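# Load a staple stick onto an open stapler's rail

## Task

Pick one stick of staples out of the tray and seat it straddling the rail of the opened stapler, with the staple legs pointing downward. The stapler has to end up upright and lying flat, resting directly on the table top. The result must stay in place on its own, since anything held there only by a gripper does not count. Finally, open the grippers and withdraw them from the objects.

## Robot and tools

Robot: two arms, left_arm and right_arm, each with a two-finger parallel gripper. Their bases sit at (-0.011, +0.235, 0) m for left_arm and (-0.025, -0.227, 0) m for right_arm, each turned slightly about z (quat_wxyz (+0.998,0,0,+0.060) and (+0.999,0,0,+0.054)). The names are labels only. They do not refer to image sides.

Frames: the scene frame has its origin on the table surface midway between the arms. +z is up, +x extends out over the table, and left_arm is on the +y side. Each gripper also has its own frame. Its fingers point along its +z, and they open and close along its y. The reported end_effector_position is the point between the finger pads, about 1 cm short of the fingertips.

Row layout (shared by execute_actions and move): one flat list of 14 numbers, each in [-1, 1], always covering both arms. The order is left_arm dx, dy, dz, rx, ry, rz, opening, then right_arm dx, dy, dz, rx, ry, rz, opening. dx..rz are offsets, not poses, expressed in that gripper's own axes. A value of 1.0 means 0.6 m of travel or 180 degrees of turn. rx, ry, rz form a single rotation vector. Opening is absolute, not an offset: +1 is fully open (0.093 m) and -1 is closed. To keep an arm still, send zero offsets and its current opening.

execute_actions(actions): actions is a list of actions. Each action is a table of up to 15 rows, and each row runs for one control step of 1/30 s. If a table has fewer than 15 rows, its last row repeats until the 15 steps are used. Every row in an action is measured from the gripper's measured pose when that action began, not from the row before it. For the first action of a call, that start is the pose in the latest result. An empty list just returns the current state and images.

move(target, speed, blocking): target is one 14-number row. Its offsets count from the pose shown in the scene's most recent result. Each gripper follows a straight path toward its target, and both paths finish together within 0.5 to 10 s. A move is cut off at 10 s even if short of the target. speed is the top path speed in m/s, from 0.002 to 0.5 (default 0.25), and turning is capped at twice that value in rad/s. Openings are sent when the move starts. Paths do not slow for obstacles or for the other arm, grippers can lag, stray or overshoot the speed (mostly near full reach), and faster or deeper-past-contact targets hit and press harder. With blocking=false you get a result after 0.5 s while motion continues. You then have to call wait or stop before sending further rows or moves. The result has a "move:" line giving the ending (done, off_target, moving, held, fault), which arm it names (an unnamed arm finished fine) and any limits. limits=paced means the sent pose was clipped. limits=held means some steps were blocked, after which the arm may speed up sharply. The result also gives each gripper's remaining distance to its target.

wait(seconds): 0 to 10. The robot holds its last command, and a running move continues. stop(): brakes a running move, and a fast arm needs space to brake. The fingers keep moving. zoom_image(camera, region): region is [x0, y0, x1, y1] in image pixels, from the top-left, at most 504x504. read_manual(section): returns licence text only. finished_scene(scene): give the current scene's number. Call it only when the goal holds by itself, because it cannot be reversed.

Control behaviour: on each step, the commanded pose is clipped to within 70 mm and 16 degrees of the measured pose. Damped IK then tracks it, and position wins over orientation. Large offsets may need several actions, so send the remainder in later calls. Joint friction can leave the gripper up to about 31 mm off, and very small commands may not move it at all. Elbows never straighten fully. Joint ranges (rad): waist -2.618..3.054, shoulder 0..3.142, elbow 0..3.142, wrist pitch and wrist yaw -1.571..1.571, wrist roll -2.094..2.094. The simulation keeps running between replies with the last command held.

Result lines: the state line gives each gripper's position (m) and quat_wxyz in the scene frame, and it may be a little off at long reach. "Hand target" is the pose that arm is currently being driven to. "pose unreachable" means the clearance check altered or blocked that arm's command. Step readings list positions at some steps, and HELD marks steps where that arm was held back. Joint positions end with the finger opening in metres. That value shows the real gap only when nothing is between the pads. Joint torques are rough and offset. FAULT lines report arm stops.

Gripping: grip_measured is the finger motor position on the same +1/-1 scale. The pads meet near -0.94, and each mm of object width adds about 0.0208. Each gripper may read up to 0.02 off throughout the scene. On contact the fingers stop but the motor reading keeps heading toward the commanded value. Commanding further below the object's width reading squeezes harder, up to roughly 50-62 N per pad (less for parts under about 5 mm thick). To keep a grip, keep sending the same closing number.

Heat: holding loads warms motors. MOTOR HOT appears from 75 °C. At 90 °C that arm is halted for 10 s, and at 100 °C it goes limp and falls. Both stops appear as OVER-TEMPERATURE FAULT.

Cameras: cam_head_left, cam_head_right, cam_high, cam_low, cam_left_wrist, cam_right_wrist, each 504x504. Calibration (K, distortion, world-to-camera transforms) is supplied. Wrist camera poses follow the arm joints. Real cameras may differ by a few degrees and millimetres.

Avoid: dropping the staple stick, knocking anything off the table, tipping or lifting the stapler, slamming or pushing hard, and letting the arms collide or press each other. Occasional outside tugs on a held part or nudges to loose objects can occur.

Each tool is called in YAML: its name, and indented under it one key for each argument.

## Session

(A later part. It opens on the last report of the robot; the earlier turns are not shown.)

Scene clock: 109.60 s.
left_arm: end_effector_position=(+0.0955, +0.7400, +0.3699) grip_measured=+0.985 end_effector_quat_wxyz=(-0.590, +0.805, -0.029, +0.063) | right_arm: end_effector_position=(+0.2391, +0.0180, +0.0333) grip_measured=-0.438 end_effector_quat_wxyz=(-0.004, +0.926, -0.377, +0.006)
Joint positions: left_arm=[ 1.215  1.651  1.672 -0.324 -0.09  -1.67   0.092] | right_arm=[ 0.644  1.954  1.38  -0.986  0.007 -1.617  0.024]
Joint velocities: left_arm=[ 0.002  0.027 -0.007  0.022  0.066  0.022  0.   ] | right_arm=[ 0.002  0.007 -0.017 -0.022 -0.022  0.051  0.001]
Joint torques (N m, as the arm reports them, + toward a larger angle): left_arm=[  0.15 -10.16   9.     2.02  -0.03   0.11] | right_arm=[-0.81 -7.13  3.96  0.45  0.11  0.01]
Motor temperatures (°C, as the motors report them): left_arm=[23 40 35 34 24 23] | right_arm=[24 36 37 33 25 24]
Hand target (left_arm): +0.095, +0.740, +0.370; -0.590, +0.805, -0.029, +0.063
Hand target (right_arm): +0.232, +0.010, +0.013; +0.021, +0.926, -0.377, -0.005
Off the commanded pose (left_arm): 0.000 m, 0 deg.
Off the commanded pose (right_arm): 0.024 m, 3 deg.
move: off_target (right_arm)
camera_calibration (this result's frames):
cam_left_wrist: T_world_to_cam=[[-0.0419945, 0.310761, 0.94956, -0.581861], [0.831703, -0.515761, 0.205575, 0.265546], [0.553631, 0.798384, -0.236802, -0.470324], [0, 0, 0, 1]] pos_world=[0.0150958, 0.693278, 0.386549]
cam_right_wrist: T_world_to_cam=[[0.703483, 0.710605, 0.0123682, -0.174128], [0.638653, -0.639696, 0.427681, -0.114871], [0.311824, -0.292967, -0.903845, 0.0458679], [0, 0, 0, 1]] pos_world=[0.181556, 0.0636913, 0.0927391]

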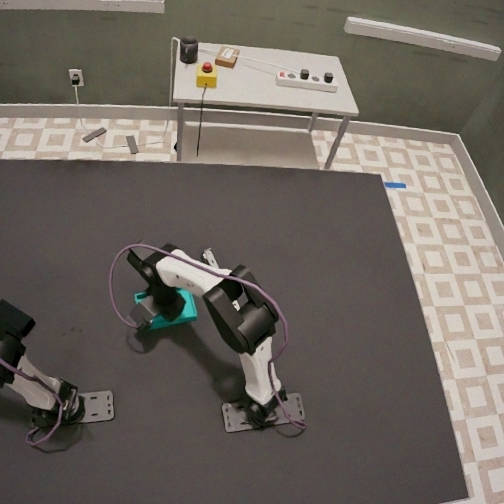

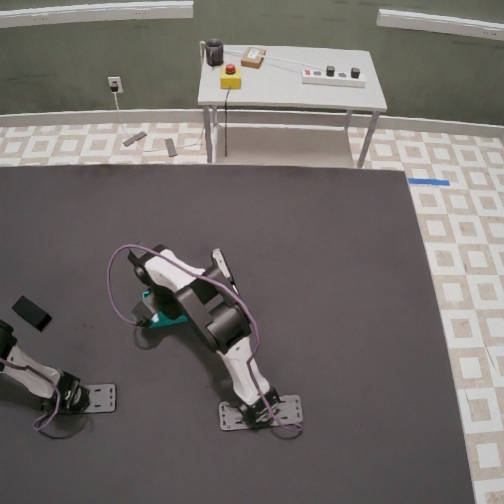

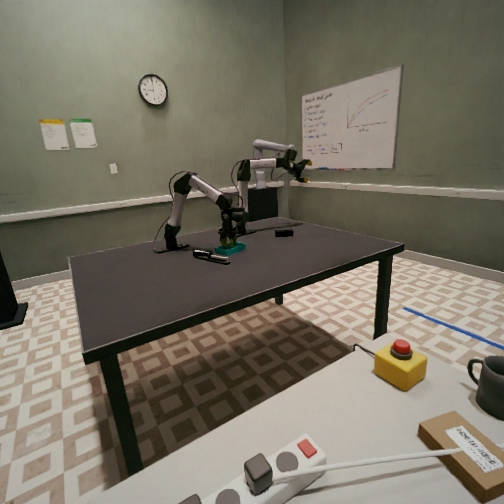

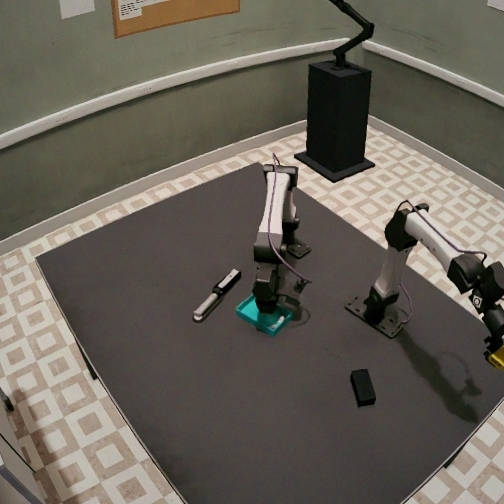

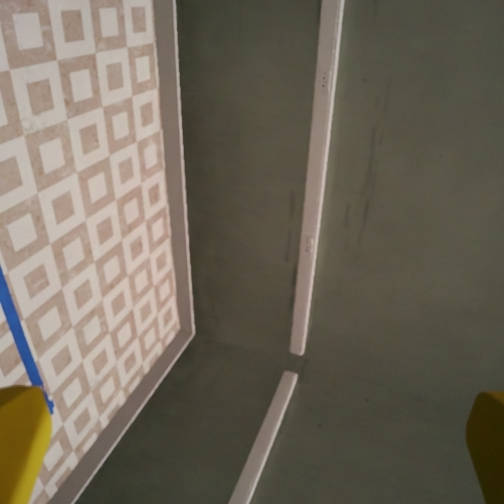

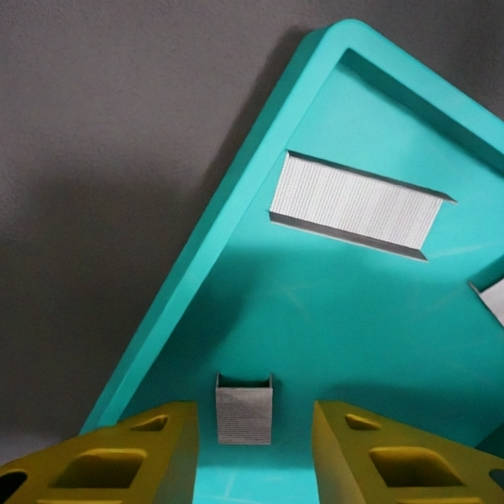

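execute_actions:
  actions:
    - [[0,0,0,0,0,0,1,0,0.014,0.045,-0.01,0,0,-0.44]]
    - [[0,0,0,0,0,0,1,0,0,0,0,0,0,-0.44]]

Scene clock: 125.77 s.
left_arm: end_effector_position=(+0.0955, +0.7400, +0.3699) grip_measured=+0.985 end_effector_quat_wxyz=(-0.590, +0.805, -0.029, +0.063) | right_arm: end_effector_position=(+0.2425, +0.0200, +0.0311) grip_measured=-0.438 end_effector_quat_wxyz=(-0.013, +0.926, -0.377, +0.013)
Joint positions: left_arm=[ 1.215  1.651  1.672 -0.324 -0.09  -1.67   0.092] | right_arm=[ 0.644  1.95   1.364 -0.95   0.012 -1.617  0.024]
Joint velocities: left_arm=[-0.012  0.022 -0.012  0.022 -0.022  0.022  0.   ] | right_arm=[-0.022  0.002 -0.002 -0.007 -0.037  0.051 -0.001]
Joint torques (N m, as the arm reports them, + toward a larger angle): left_arm=[  0.13 -10.13   9.01   2.    -0.05   0.09] | right_arm=[-0.18 -9.74  6.92  0.39  0.06  0.03]
Motor temperatures (°C, as the motors report them): left_arm=[23 40 36 35 24 23] | right_arm=[24 35 36 33 25 24]
Hand target (left_arm): +0.095, +0.740, +0.370; -0.590, +0.805, -0.029, +0.063
Hand target (right_arm): +0.242, +0.020, +0.030; -0.012, +0.926, -0.377, +0.012
Off the commanded pose (left_arm): 0.000 m, 0 deg.
Off the commanded pose (right_arm): 0.001 m, 0 deg.
Step readings (end_effector_position; steps 1 to 15: 1st action; 16 to 30: 2nd action):
0: left_arm (+0.0955, +0.7400, +0.3699) | right_arm (+0.2391, +0.0180, +0.0333)
1: left_arm (+0.0955, +0.7400, +0.3699) | right_arm (+0.2392, +0.0181, +0.0321)
2: left_arm (+0.0955, +0.7400, +0.3699) | right_arm (+0.2393, +0.0182, +0.0311)
4: left_arm (+0.0955, +0.7400, +0.3699) | right_arm (+0.2406, +0.0190, +0.0308)
8: left_arm (+0.0955, +0.7400, +0.3699) | right_arm (+0.2416, +0.0195, +0.0300)
15: left_arm (+0.0955, +0.7400, +0.3699) | right_arm (+0.2422, +0.0199, +0.0297)
16: left_arm (+0.0955, +0.7400, +0.3699) | right_arm (+0.2423, +0.0199, +0.0303)
17: left_arm (+0.0955, +0.7400, +0.3699) | right_arm (+0.2425, +0.0200, +0.0310)
19: left_arm (+0.0955, +0.7400, +0.3699) | right_arm (+0.2425, +0.0200, +0.0311)
23: left_arm (+0.0955, +0.7400, +0.3699) | right_arm (+0.2425, +0.0200, +0.0311)
30: end_effector_position above
camera_calibration (this result's frames):
cam_left_wrist: T_world_to_cam=[[-0.0419945, 0.310761, 0.94956, -0.581861], [0.831703, -0.515761, 0.205575, 0.265546], [0.553631, 0.798384, -0.236802, -0.470324], [0, 0, 0, 1]] pos_world=[0.0150958, 0.693278, 0.386549]
cam_right_wrist: T_world_to_cam=[[0.703055, 0.710215, 0.0361658, -0.178525], [0.629446, -0.645155, 0.433097, -0.112698], [0.330925, -0.281727, -0.900621, 0.0384609], [0, 0, 0, 1]] pos_world=[0.183723, 0.0649183, 0.0899046]

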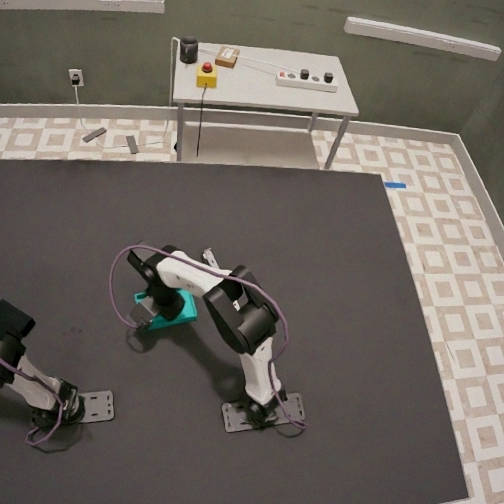

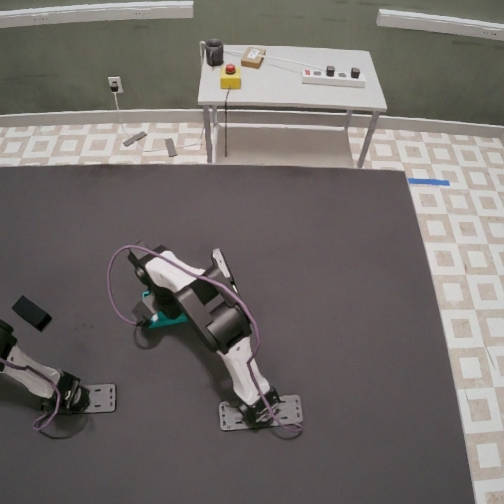

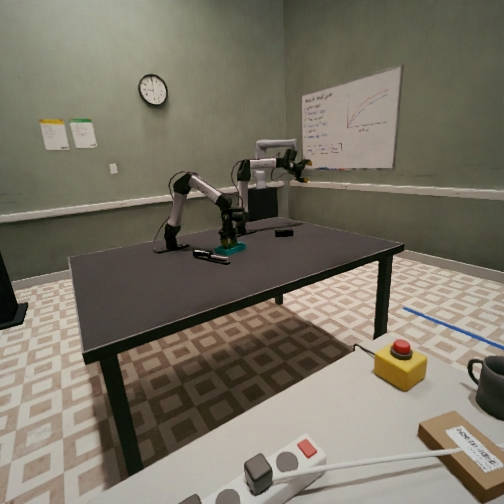

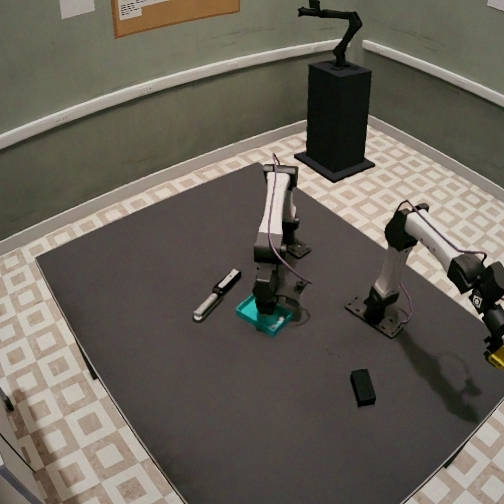

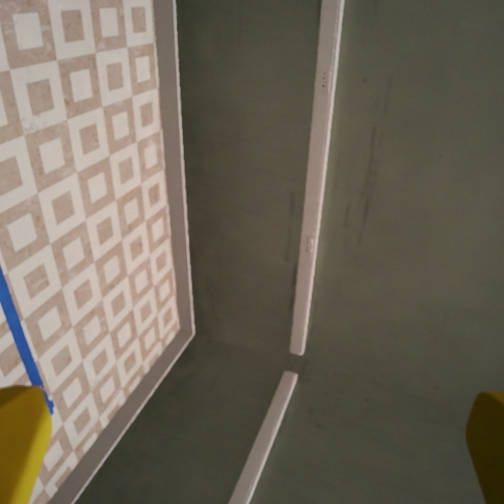

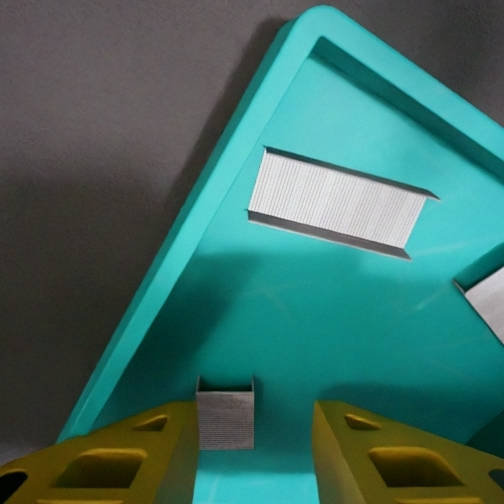

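zoom_image:
  camera: "cam_high"
  region: [190, 210, 270, 270]

zoom_image:
  camera: "cam_low"
  region: [220, 260, 320, 350]

Region (190, 210, 270, 270) of cam_high's 504x504 image, scaled by 6.300, with more detail than that image has; it fills the top 378 rows of this view, and the rest is white.

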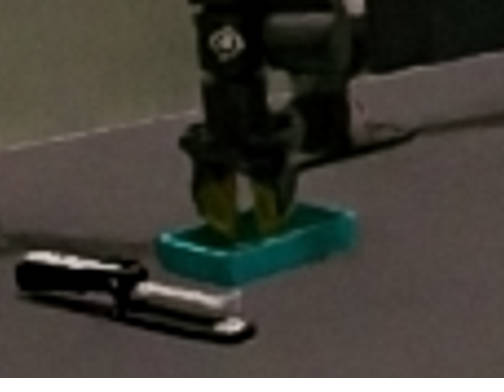

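Region (220, 260, 320, 350) of cam_low's 504x504 image, scaled by 5.040, with more detail than that image has; it fills the top 454 rows of this view, and the rest is white.

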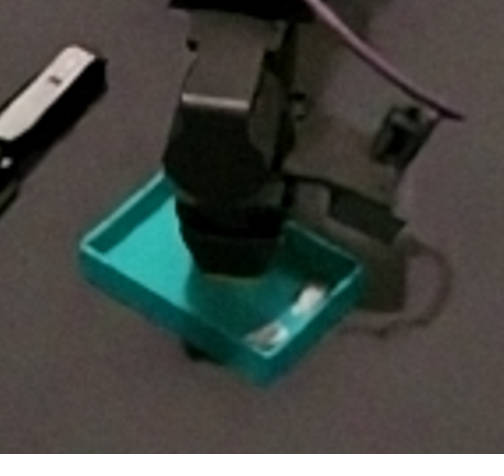

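move:
  target: [0,0,0,0,0,0,1,0.008,0.013,-0.035,-0.012,0,0,-0.55]
  speed: 0.04

Scene clock: 175.13 s.
left_arm: end_effector_position=(+0.0955, +0.7400, +0.3699) grip_measured=+0.985 end_effector_quat_wxyz=(-0.590, +0.805, -0.029, +0.063) | right_arm: end_effector_position=(+0.2355, +0.0108, +0.0437) grip_measured=-0.548 end_effector_quat_wxyz=(+0.011, +0.926, -0.378, +0.002)
Joint positions: left_arm=[ 1.215  1.651  1.672 -0.324 -0.09  -1.67   0.092] | right_arm=[ 0.639  1.939  1.403 -1.052  0.012 -1.621  0.019]
Joint velocities: left_arm=[-0.012  0.002  0.007 -0.022 -0.037 -0.037 -0.001] | right_arm=[-0.022 -0.007 -0.007 -0.081  0.022  0.007 -0.   ]
Joint torques (N m, as the arm reports them, + toward a larger angle): left_arm=[  0.17 -10.13   8.98   2.03  -0.05   0.12] | right_arm=[ -0.85 -10.85   8.6    0.23   0.07  -0.05]
Motor temperatures (°C, as the motors report them): left_arm=[23 41 37 38 24 23] | right_arm=[24 40 39 31 25 24]
Hand target (left_arm): +0.095, +0.740, +0.370; -0.590, +0.805, -0.029, +0.063
Hand target (right_arm): +0.240, +0.011, +0.052; +0.004, +0.926, -0.377, +0.006
Off the commanded pose (left_arm): 0.000 m, 0 deg.
Off the commanded pose (right_arm): 0.009 m, 1 deg.
move: done
camera_calibration (this result's frames):
cam_left_wrist: T_world_to_cam=[[-0.0419945, 0.310761, 0.94956, -0.581861], [0.831703, -0.515761, 0.205575, 0.265546], [0.553631, 0.798384, -0.236802, -0.470324], [0, 0, 0, 1]] pos_world=[0.0150958, 0.693278, 0.386549]
cam_right_wrist: T_world_to_cam=[[0.704518, 0.709495, -0.0164734, -0.165539], [0.645154, -0.630612, 0.431399, -0.123393], [0.295687, -0.314556, -0.902011, 0.0582472], [0, 0, 0, 1]] pos_world=[0.17901, 0.0579581, 0.103044]

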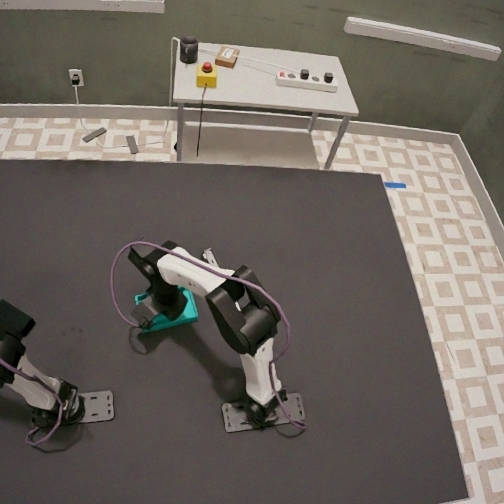

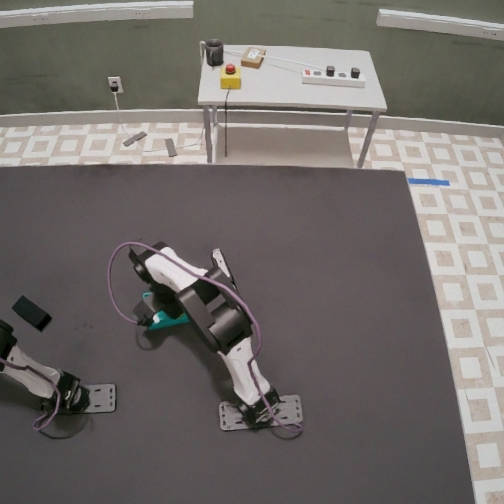

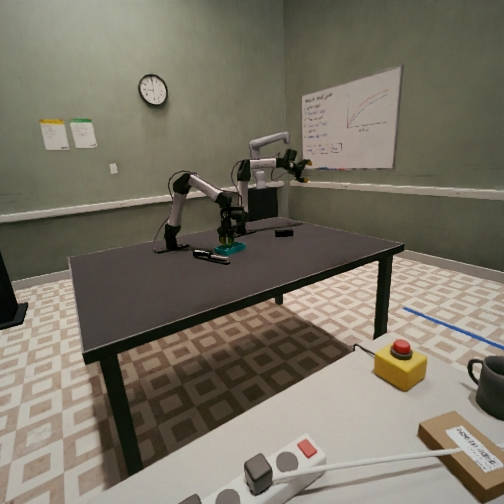

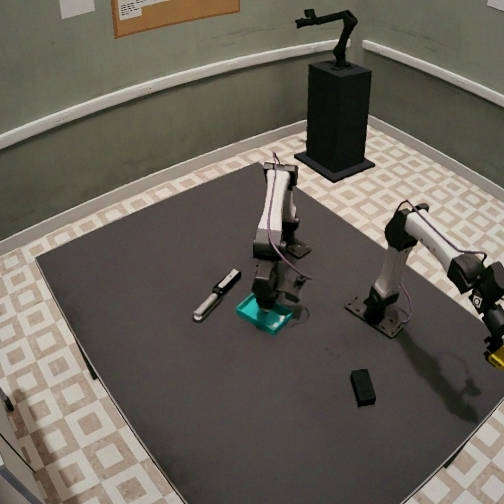

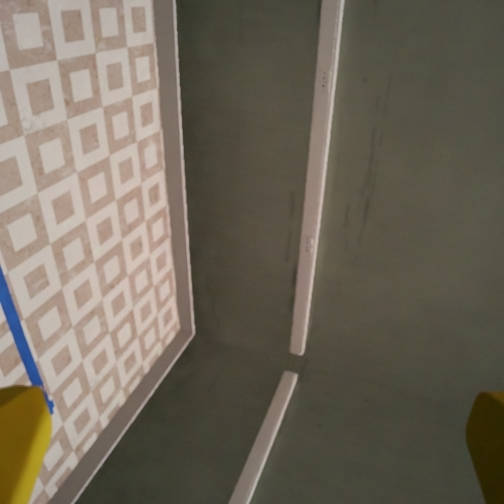

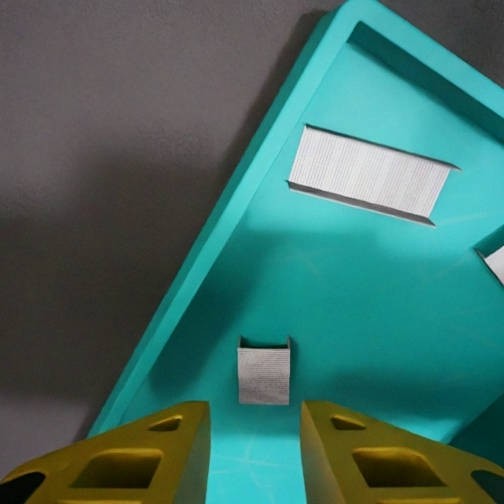

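move:
  target: [0,0,0,0,0,0,1,0,0,0.045,0,0,0,-0.55]
  speed: 0.06

Scene clock: 182.07 s.
left_arm: end_effector_position=(+0.0955, +0.7400, +0.3699) grip_measured=+0.985 end_effector_quat_wxyz=(-0.590, +0.805, -0.029, +0.063) | right_arm: end_effector_position=(+0.2402, +0.0152, +0.0297) grip_measured=-0.548 end_effector_quat_wxyz=(-0.004, +0.926, -0.378, +0.009)
Joint positions: left_arm=[ 1.215  1.651  1.672 -0.324 -0.09  -1.67   0.092] | right_arm=[ 0.639  1.951  1.36  -0.965  0.012 -1.621  0.019]
Joint velocities: left_arm=[ 0.002  0.012  0.007 -0.022 -0.007  0.066 -0.002] | right_arm=[-0.022  0.007 -0.002 -0.037 -0.037 -0.081  0.   ]
Joint torques (N m, as the arm reports them, + toward a larger angle): left_arm=[  0.2  -10.15   8.96   2.02  -0.02   0.09] | right_arm=[-0.44 -8.28  4.83  0.44  0.06  0.05]
Motor temperatures (°C, as the motors report them): left_arm=[23 41 37 38 24 23] | right_arm=[24 41 39 31 25 24]
Hand target (left_arm): +0.095, +0.740, +0.370; -0.590, +0.805, -0.029, +0.063
Hand target (right_arm): +0.235, +0.010, +0.017; +0.011, +0.926, -0.378, +0.002
Off the commanded pose (left_arm): 0.000 m, 0 deg.
Off the commanded pose (right_arm): 0.015 m, 2 deg.
move: off_target (right_arm)
camera_calibration (this result's frames):
cam_left_wrist: T_world_to_cam=[[-0.0419945, 0.310761, 0.94956, -0.581861], [0.831703, -0.515761, 0.205575, 0.265546], [0.553631, 0.798384, -0.236802, -0.470324], [0, 0, 0, 1]] pos_world=[0.0150958, 0.693278, 0.386549]
cam_right_wrist: T_world_to_cam=[[0.704249, 0.709766, 0.0162967, -0.173127], [0.634987, -0.639986, 0.432678, -0.115113], [0.317529, -0.294365, -0.901401, 0.0400447], [0, 0, 0, 1]] pos_world=[0.182304, 0.0609963, 0.0887246]

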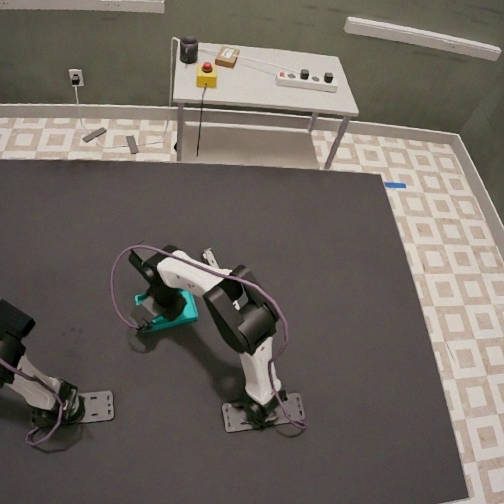

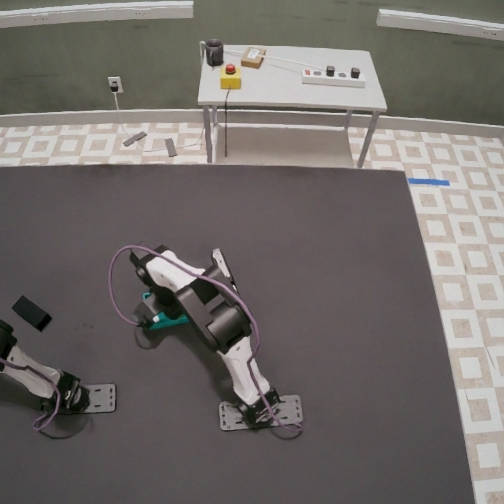

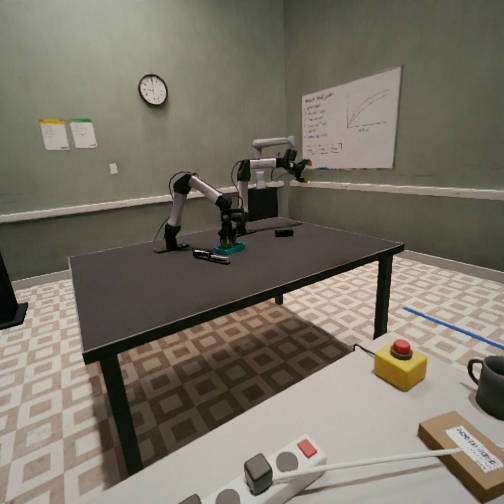

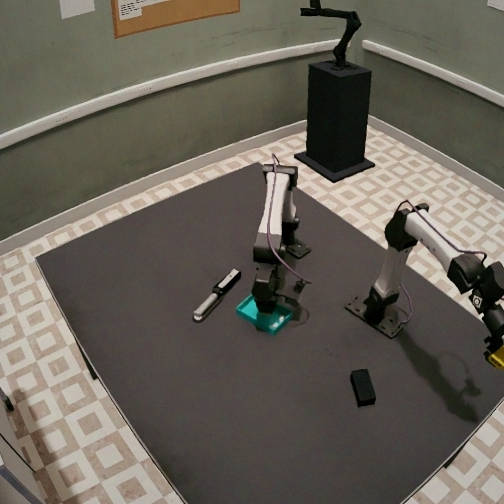

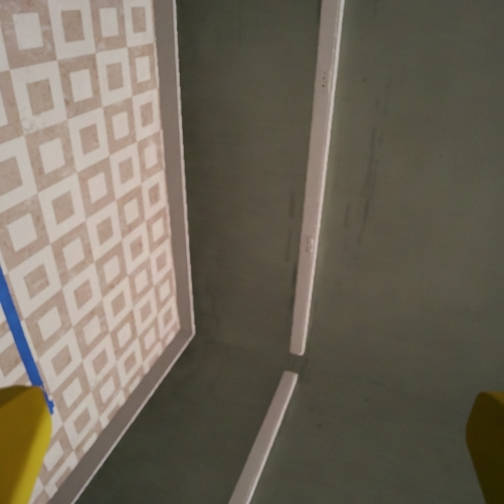

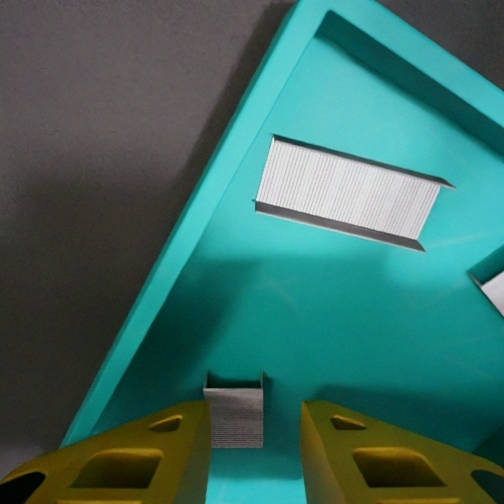

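move:
  target: [0,0,0,0,0,0,1,0,0.02,-0.008,-0.01,0,0,-0.5]
  speed: 0.03

move:
  target: [0,0,0,0,0,0,1,0,0.018,0.04,-0.008,0,0,-0.5]
  speed: 0.04

Scene clock: 191.83 s.
left_arm: end_effector_position=(+0.0955, +0.7400, +0.3699) grip_measured=+0.985 end_effector_quat_wxyz=(-0.590, +0.805, -0.029, +0.063) | right_arm: end_effector_position=(+0.2361, +0.0114, +0.0297) grip_measured=-0.502 end_effector_quat_wxyz=(+0.006, +0.926, -0.378, +0.004)
Joint positions: left_arm=[ 1.215  1.651  1.672 -0.324 -0.09  -1.67   0.092] | right_arm=[ 0.639  1.951  1.36  -0.988  0.012 -1.621  0.021]
Joint velocities: left_arm=[ 0.002  0.012 -0.017  0.007 -0.037  0.037 -0.001] | right_arm=[ 0.002  0.002  0.007  0.022  0.066  0.007 -0.   ]
Joint torques (N m, as the arm reports them, + toward a larger angle): left_arm=[  0.14 -10.15   8.9    1.99  -0.06   0.11] | right_arm=[ -0.46 -11.51   5.87   0.15   0.04   0.03]
Motor temperatures (°C, as the motors report them): left_arm=[23 41 37 38 24 23] | right_arm=[24 41 38 31 25 24]
Hand target (left_arm): +0.095, +0.740, +0.370; -0.590, +0.805, -0.029, +0.063
Hand target (right_arm): +0.232, +0.007, +0.034; +0.010, +0.926, -0.378, +0.003
Off the commanded pose (left_arm): 0.000 m, 0 deg.
Off the commanded pose (right_arm): 0.008 m, 0 deg.
move: done
camera_calibration (this result's frames):
cam_left_wrist: T_world_to_cam=[[-0.0419945, 0.310761, 0.94956, -0.581861], [0.831703, -0.515761, 0.205575, 0.265546], [0.553631, 0.798384, -0.236802, -0.470324], [0, 0, 0, 1]] pos_world=[0.0150958, 0.693278, 0.386549]
cam_right_wrist: T_world_to_cam=[[0.704329, 0.70984, -0.00695065, -0.166822], [0.642375, -0.63316, 0.431814, -0.11672], [0.302118, -0.308604, -0.901936, 0.0440311], [0, 0, 0, 1]] pos_world=[0.179172, 0.0581027, 0.0889549]

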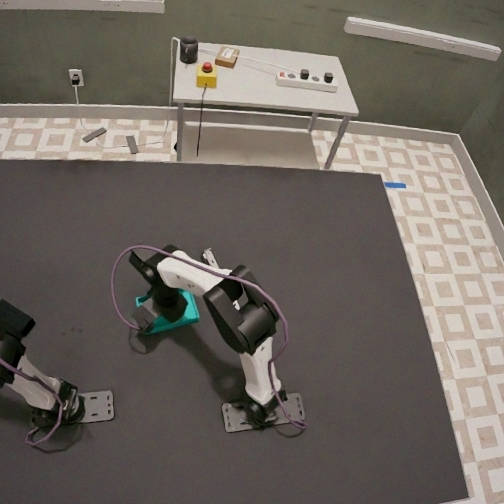

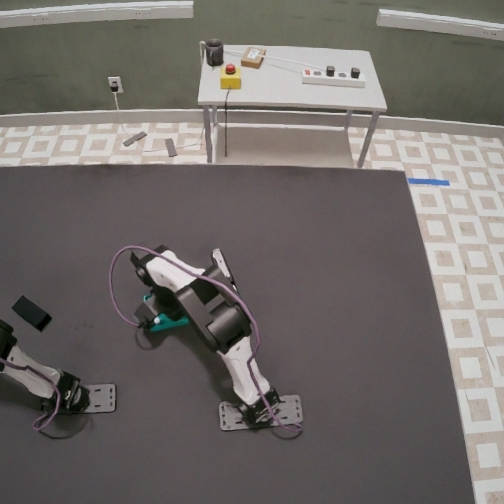

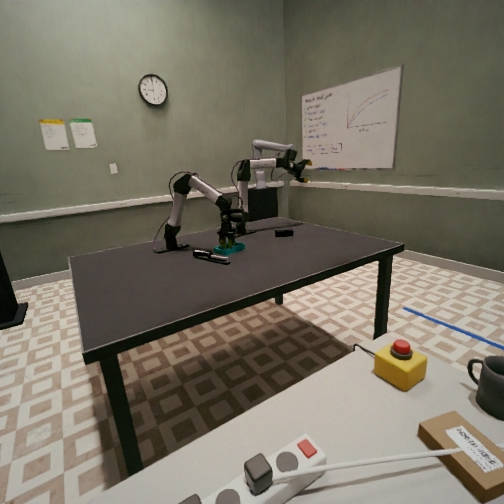

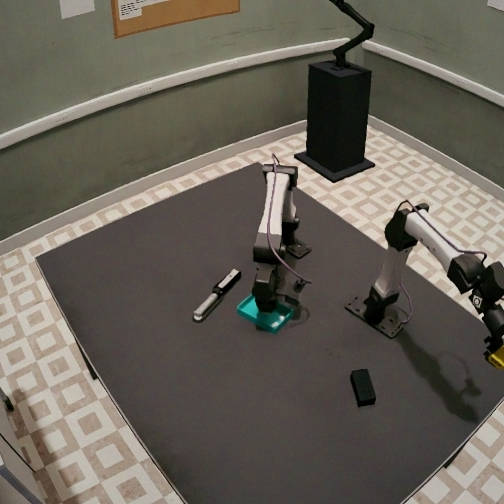

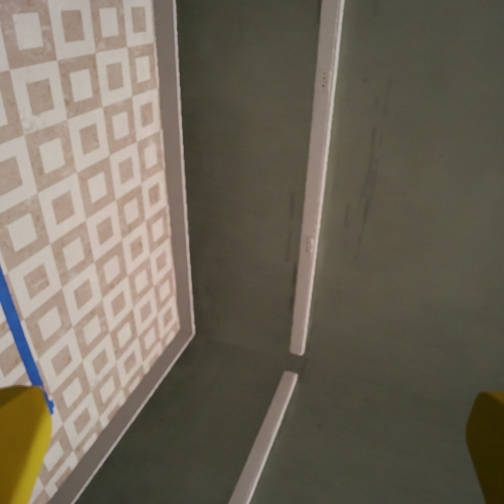

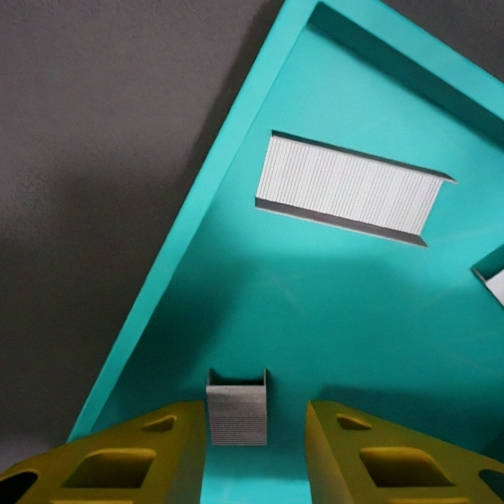

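Scene clock: 192.73 s.
left_arm: end_effector_position=(+0.0955, +0.7400, +0.3699) grip_measured=+0.985 end_effector_quat_wxyz=(-0.590, +0.805, -0.029, +0.063) | right_arm: end_effector_position=(+0.2372, +0.0125, +0.0262) grip_measured=-0.502 end_effector_quat_wxyz=(-0.004, +0.926, -0.378, +0.009)
Joint positions: left_arm=[ 1.215  1.651  1.672 -0.324 -0.09  -1.67   0.092] | right_arm=[ 0.639  1.943  1.334 -0.948  0.012 -1.621  0.021]
Joint velocities: left_arm=[ 0.002 -0.012 -0.002 -0.051  0.051 -0.007 -0.   ] | right_arm=[ 0.017 -0.012 -0.002  0.007 -0.007 -0.066  0.   ]
Joint torques (N m, as the arm reports them, + toward a larger angle): left_arm=[  0.07 -10.15   8.95   2.    -0.05   0.13] | right_arm=[-0.45 -8.05  2.76  0.56  0.08  0.03]
Motor temperatures (°C, as the motors report them): left_arm=[23 41 37 38 24 23] | right_arm=[24 41 38 31 25 24]
Hand target (left_arm): +0.095, +0.740, +0.370; -0.590, +0.805, -0.029, +0.063
Hand target (right_arm): +0.228, +0.003, +0.007; +0.018, +0.926, -0.377, -0.001
Off the commanded pose (left_arm): 0.000 m, 0 deg.
Off the commanded pose (right_arm): 0.024 m, 3 deg.
move: off_target (right_arm)
camera_calibration (this result's frames):
cam_left_wrist: T_world_to_cam=[[-0.0419945, 0.310761, 0.94956, -0.581861], [0.831703, -0.515761, 0.205575, 0.265546], [0.553631, 0.798384, -0.236802, -0.470324], [0, 0, 0, 1]] pos_world=[0.0150958, 0.693278, 0.386549]
cam_right_wrist: T_world_to_cam=[[0.704267, 0.709782, 0.0147724, -0.168982], [0.635472, -0.639538, 0.432628, -0.113581], [0.316519, -0.295298, -0.901451, 0.0372644], [0, 0, 0, 1]] pos_world=[0.179391, 0.058305, 0.0852268]

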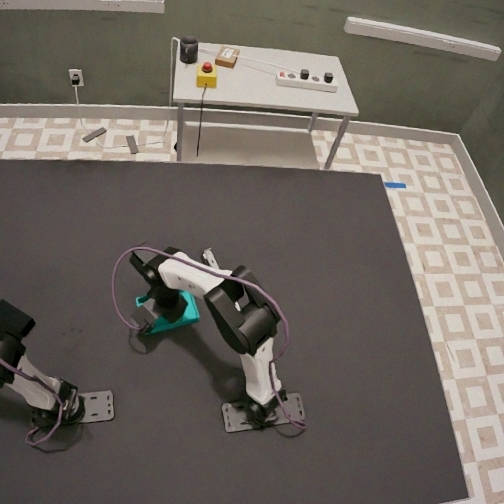

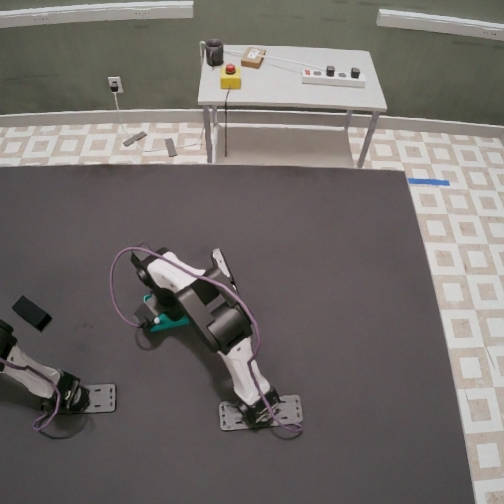

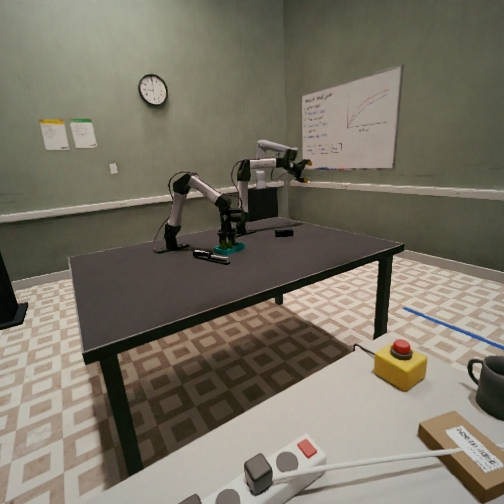

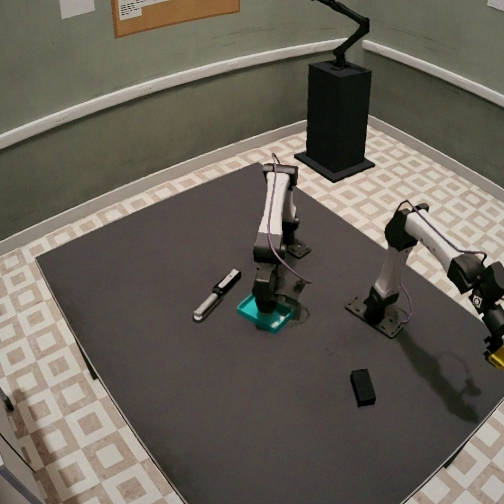

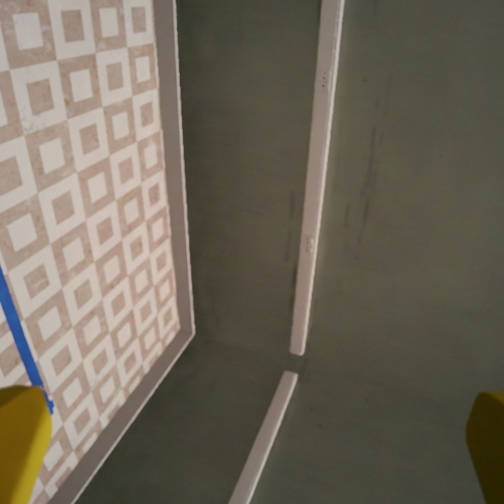

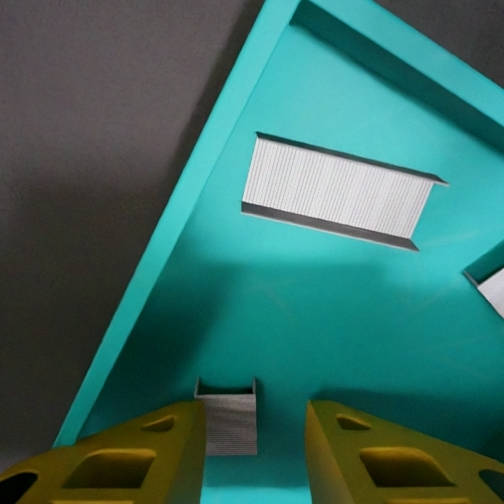

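move:
  target: [0,0,0,0,0,0,1,0,0,-0.055,-0.09,0,0,-0.42]
  speed: 0.05

Scene clock: 216.07 s.
left_arm: end_effector_position=(+0.0955, +0.7400, +0.3699) grip_measured=+0.985 end_effector_quat_wxyz=(-0.590, +0.805, -0.029, +0.063) | right_arm: end_effector_position=(+0.2357, +0.0112, +0.0617) grip_measured=-0.422 end_effector_quat_wxyz=(+0.117, +0.919, -0.374, -0.048)
Joint positions: left_arm=[ 1.215  1.651  1.672 -0.324 -0.09  -1.67   0.092] | right_arm=[ 0.639  2.148  1.755 -1.431  0.012 -1.621  0.025]
Joint velocities: left_arm=[-0.007  0.002 -0.007 -0.022  0.022 -0.007 -0.001] | right_arm=[-0.002 -0.012 -0.012 -0.051 -0.037 -0.007  0.   ]
Joint torques (N m, as the arm reports them, + toward a larger angle): left_arm=[  0.14 -10.09   8.93   2.    -0.04   0.12] | right_arm=[ 0.11 -9.86  8.32 -0.26  0.17  0.06]
Motor temperatures (°C, as the motors report them): left_arm=[23 42 38 39 24 23] | right_arm=[24 40 37 31 25 24]
Hand target (left_arm): +0.095, +0.740, +0.370; -0.590, +0.805, -0.029, +0.063
Hand target (right_arm): +0.236, +0.012, +0.059; +0.126, +0.918, -0.374, -0.046
Off the commanded pose (left_arm): 0.000 m, 0 deg.
Off the commanded pose (right_arm): 0.003 m, 1 deg.
move: done
camera_calibration (this result's frames):
cam_left_wrist: T_world_to_cam=[[-0.0419945, 0.310761, 0.94956, -0.581861], [0.831703, -0.515761, 0.205575, 0.265546], [0.553631, 0.798384, -0.236802, -0.470324], [0, 0, 0, 1]] pos_world=[0.0150958, 0.693278, 0.386549]
cam_right_wrist: T_world_to_cam=[[0.681129, 0.688403, -0.249328, -0.145577], [0.718515, -0.563034, 0.408324, -0.147764], [0.140711, -0.457267, -0.878127, 0.111201], [0, 0, 0, 1]] pos_world=[0.18968, 0.0678682, 0.121687]

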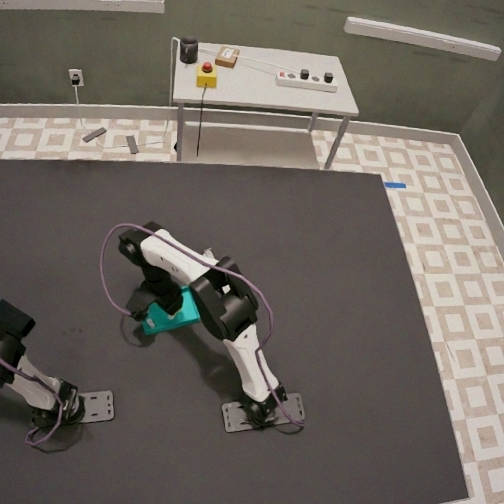

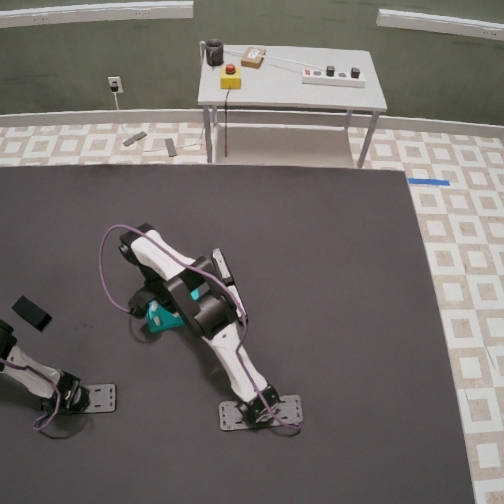

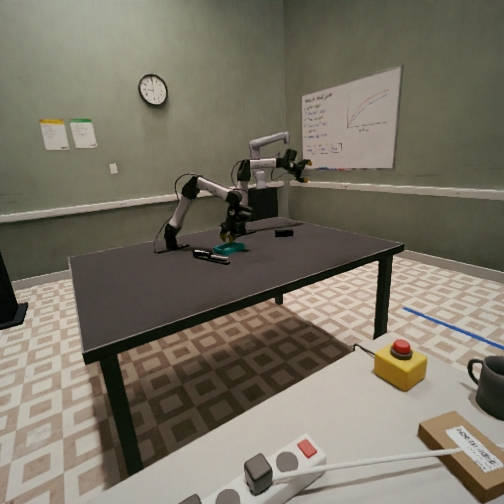

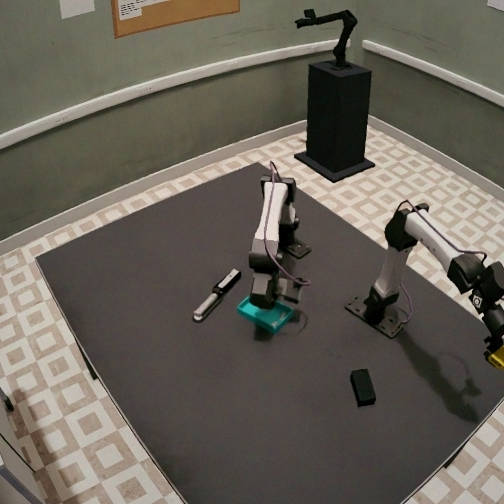

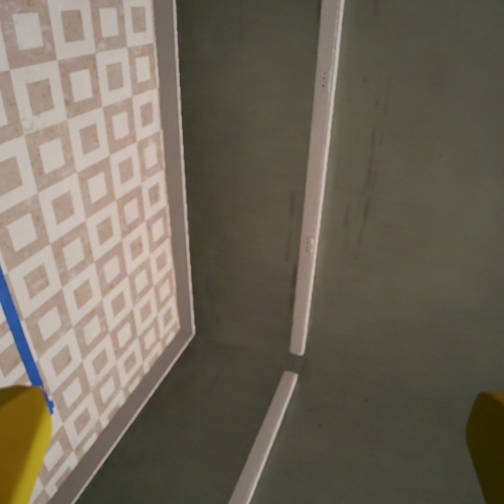

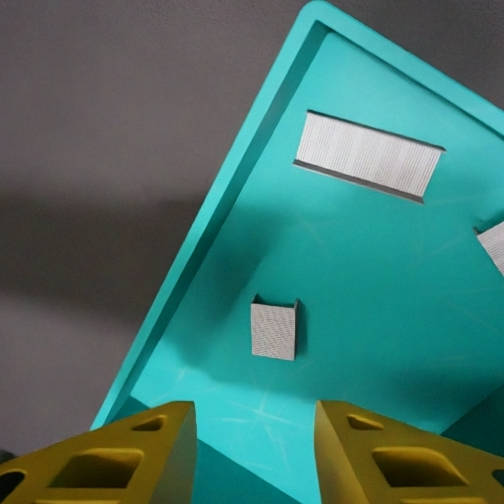

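move:
  target: [0,0,0,0,0,0,1,-0.009,0.01,0.045,0,0,0,-0.42]
  speed: 0.04

Scene clock: 234.80 s.
left_arm: end_effector_position=(+0.0955, +0.7400, +0.3699) grip_measured=+0.985 end_effector_quat_wxyz=(-0.590, +0.805, -0.029, +0.063) | right_arm: end_effector_position=(+0.2272, +0.0058, +0.0374) grip_measured=-0.422 end_effector_quat_wxyz=(+0.119, +0.919, -0.373, -0.049)
Joint positions: left_arm=[ 1.215  1.651  1.672 -0.324 -0.09  -1.67   0.092] | right_arm=[ 0.644  2.134  1.633 -1.328  0.012 -1.618  0.025]
Joint velocities: left_arm=[ 0.002  0.007 -0.007 -0.007  0.066 -0.007 -0.   ] | right_arm=[ 0.012  0.012 -0.002  0.007 -0.007 -0.051 -0.001]
Joint torques (N m, as the arm reports them, + toward a larger angle): left_arm=[  0.19 -10.09   9.02   2.01  -0.03   0.13] | right_arm=[  0.43 -12.38   4.43  -0.08   0.06   0.13]
Motor temperatures (°C, as the motors report them): left_arm=[23 42 38 40 24 23] | right_arm=[24 42 39 30 25 24]
Hand target (left_arm): +0.095, +0.740, +0.370; -0.590, +0.805, -0.029, +0.063
Hand target (right_arm): +0.223, +0.006, +0.037; +0.117, +0.919, -0.374, -0.048
Off the commanded pose (left_arm): 0.000 m, 0 deg.
Off the commanded pose (right_arm): 0.004 m, 0 deg.
move: done
camera_calibration (this result's frames):
cam_left_wrist: T_world_to_cam=[[-0.0419945, 0.310761, 0.94956, -0.581861], [0.831703, -0.515761, 0.205575, 0.265546], [0.553631, 0.798384, -0.236802, -0.470324], [0, 0, 0, 1]] pos_world=[0.0150958, 0.693278, 0.386549]
cam_right_wrist: T_world_to_cam=[[0.679252, 0.688506, -0.254119, -0.141555], [0.720644, -0.560192, 0.408481, -0.13525], [0.138886, -0.460591, -0.876679, 0.0889657], [0, 0, 0, 1]] pos_world=[0.181262, 0.0626724, 0.0972696]

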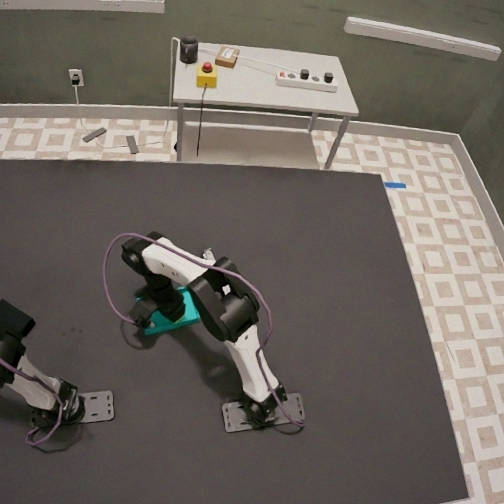

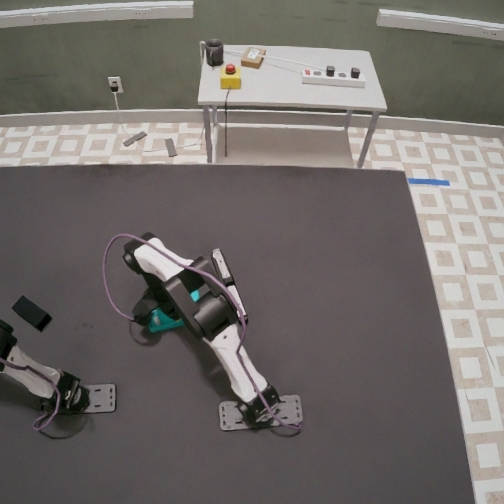

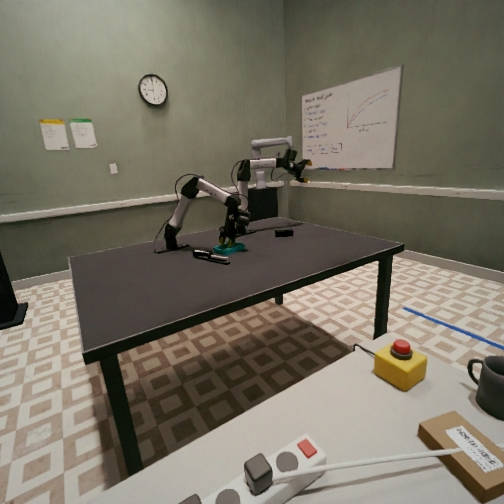

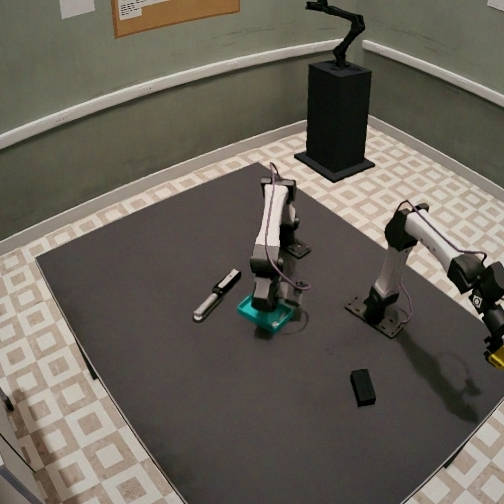

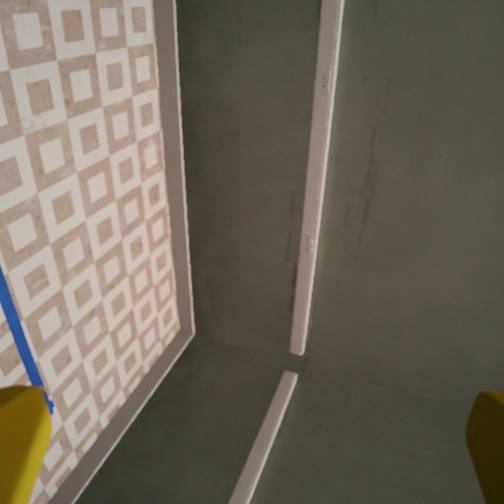

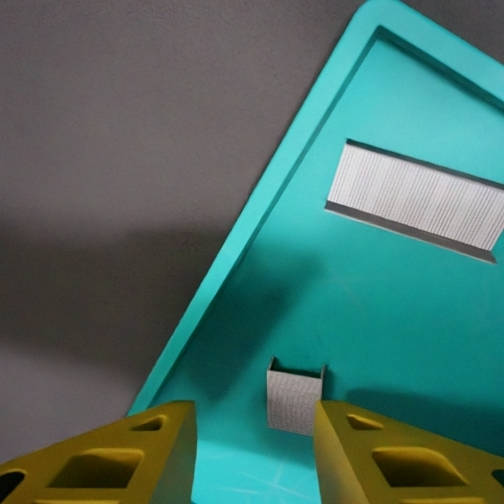

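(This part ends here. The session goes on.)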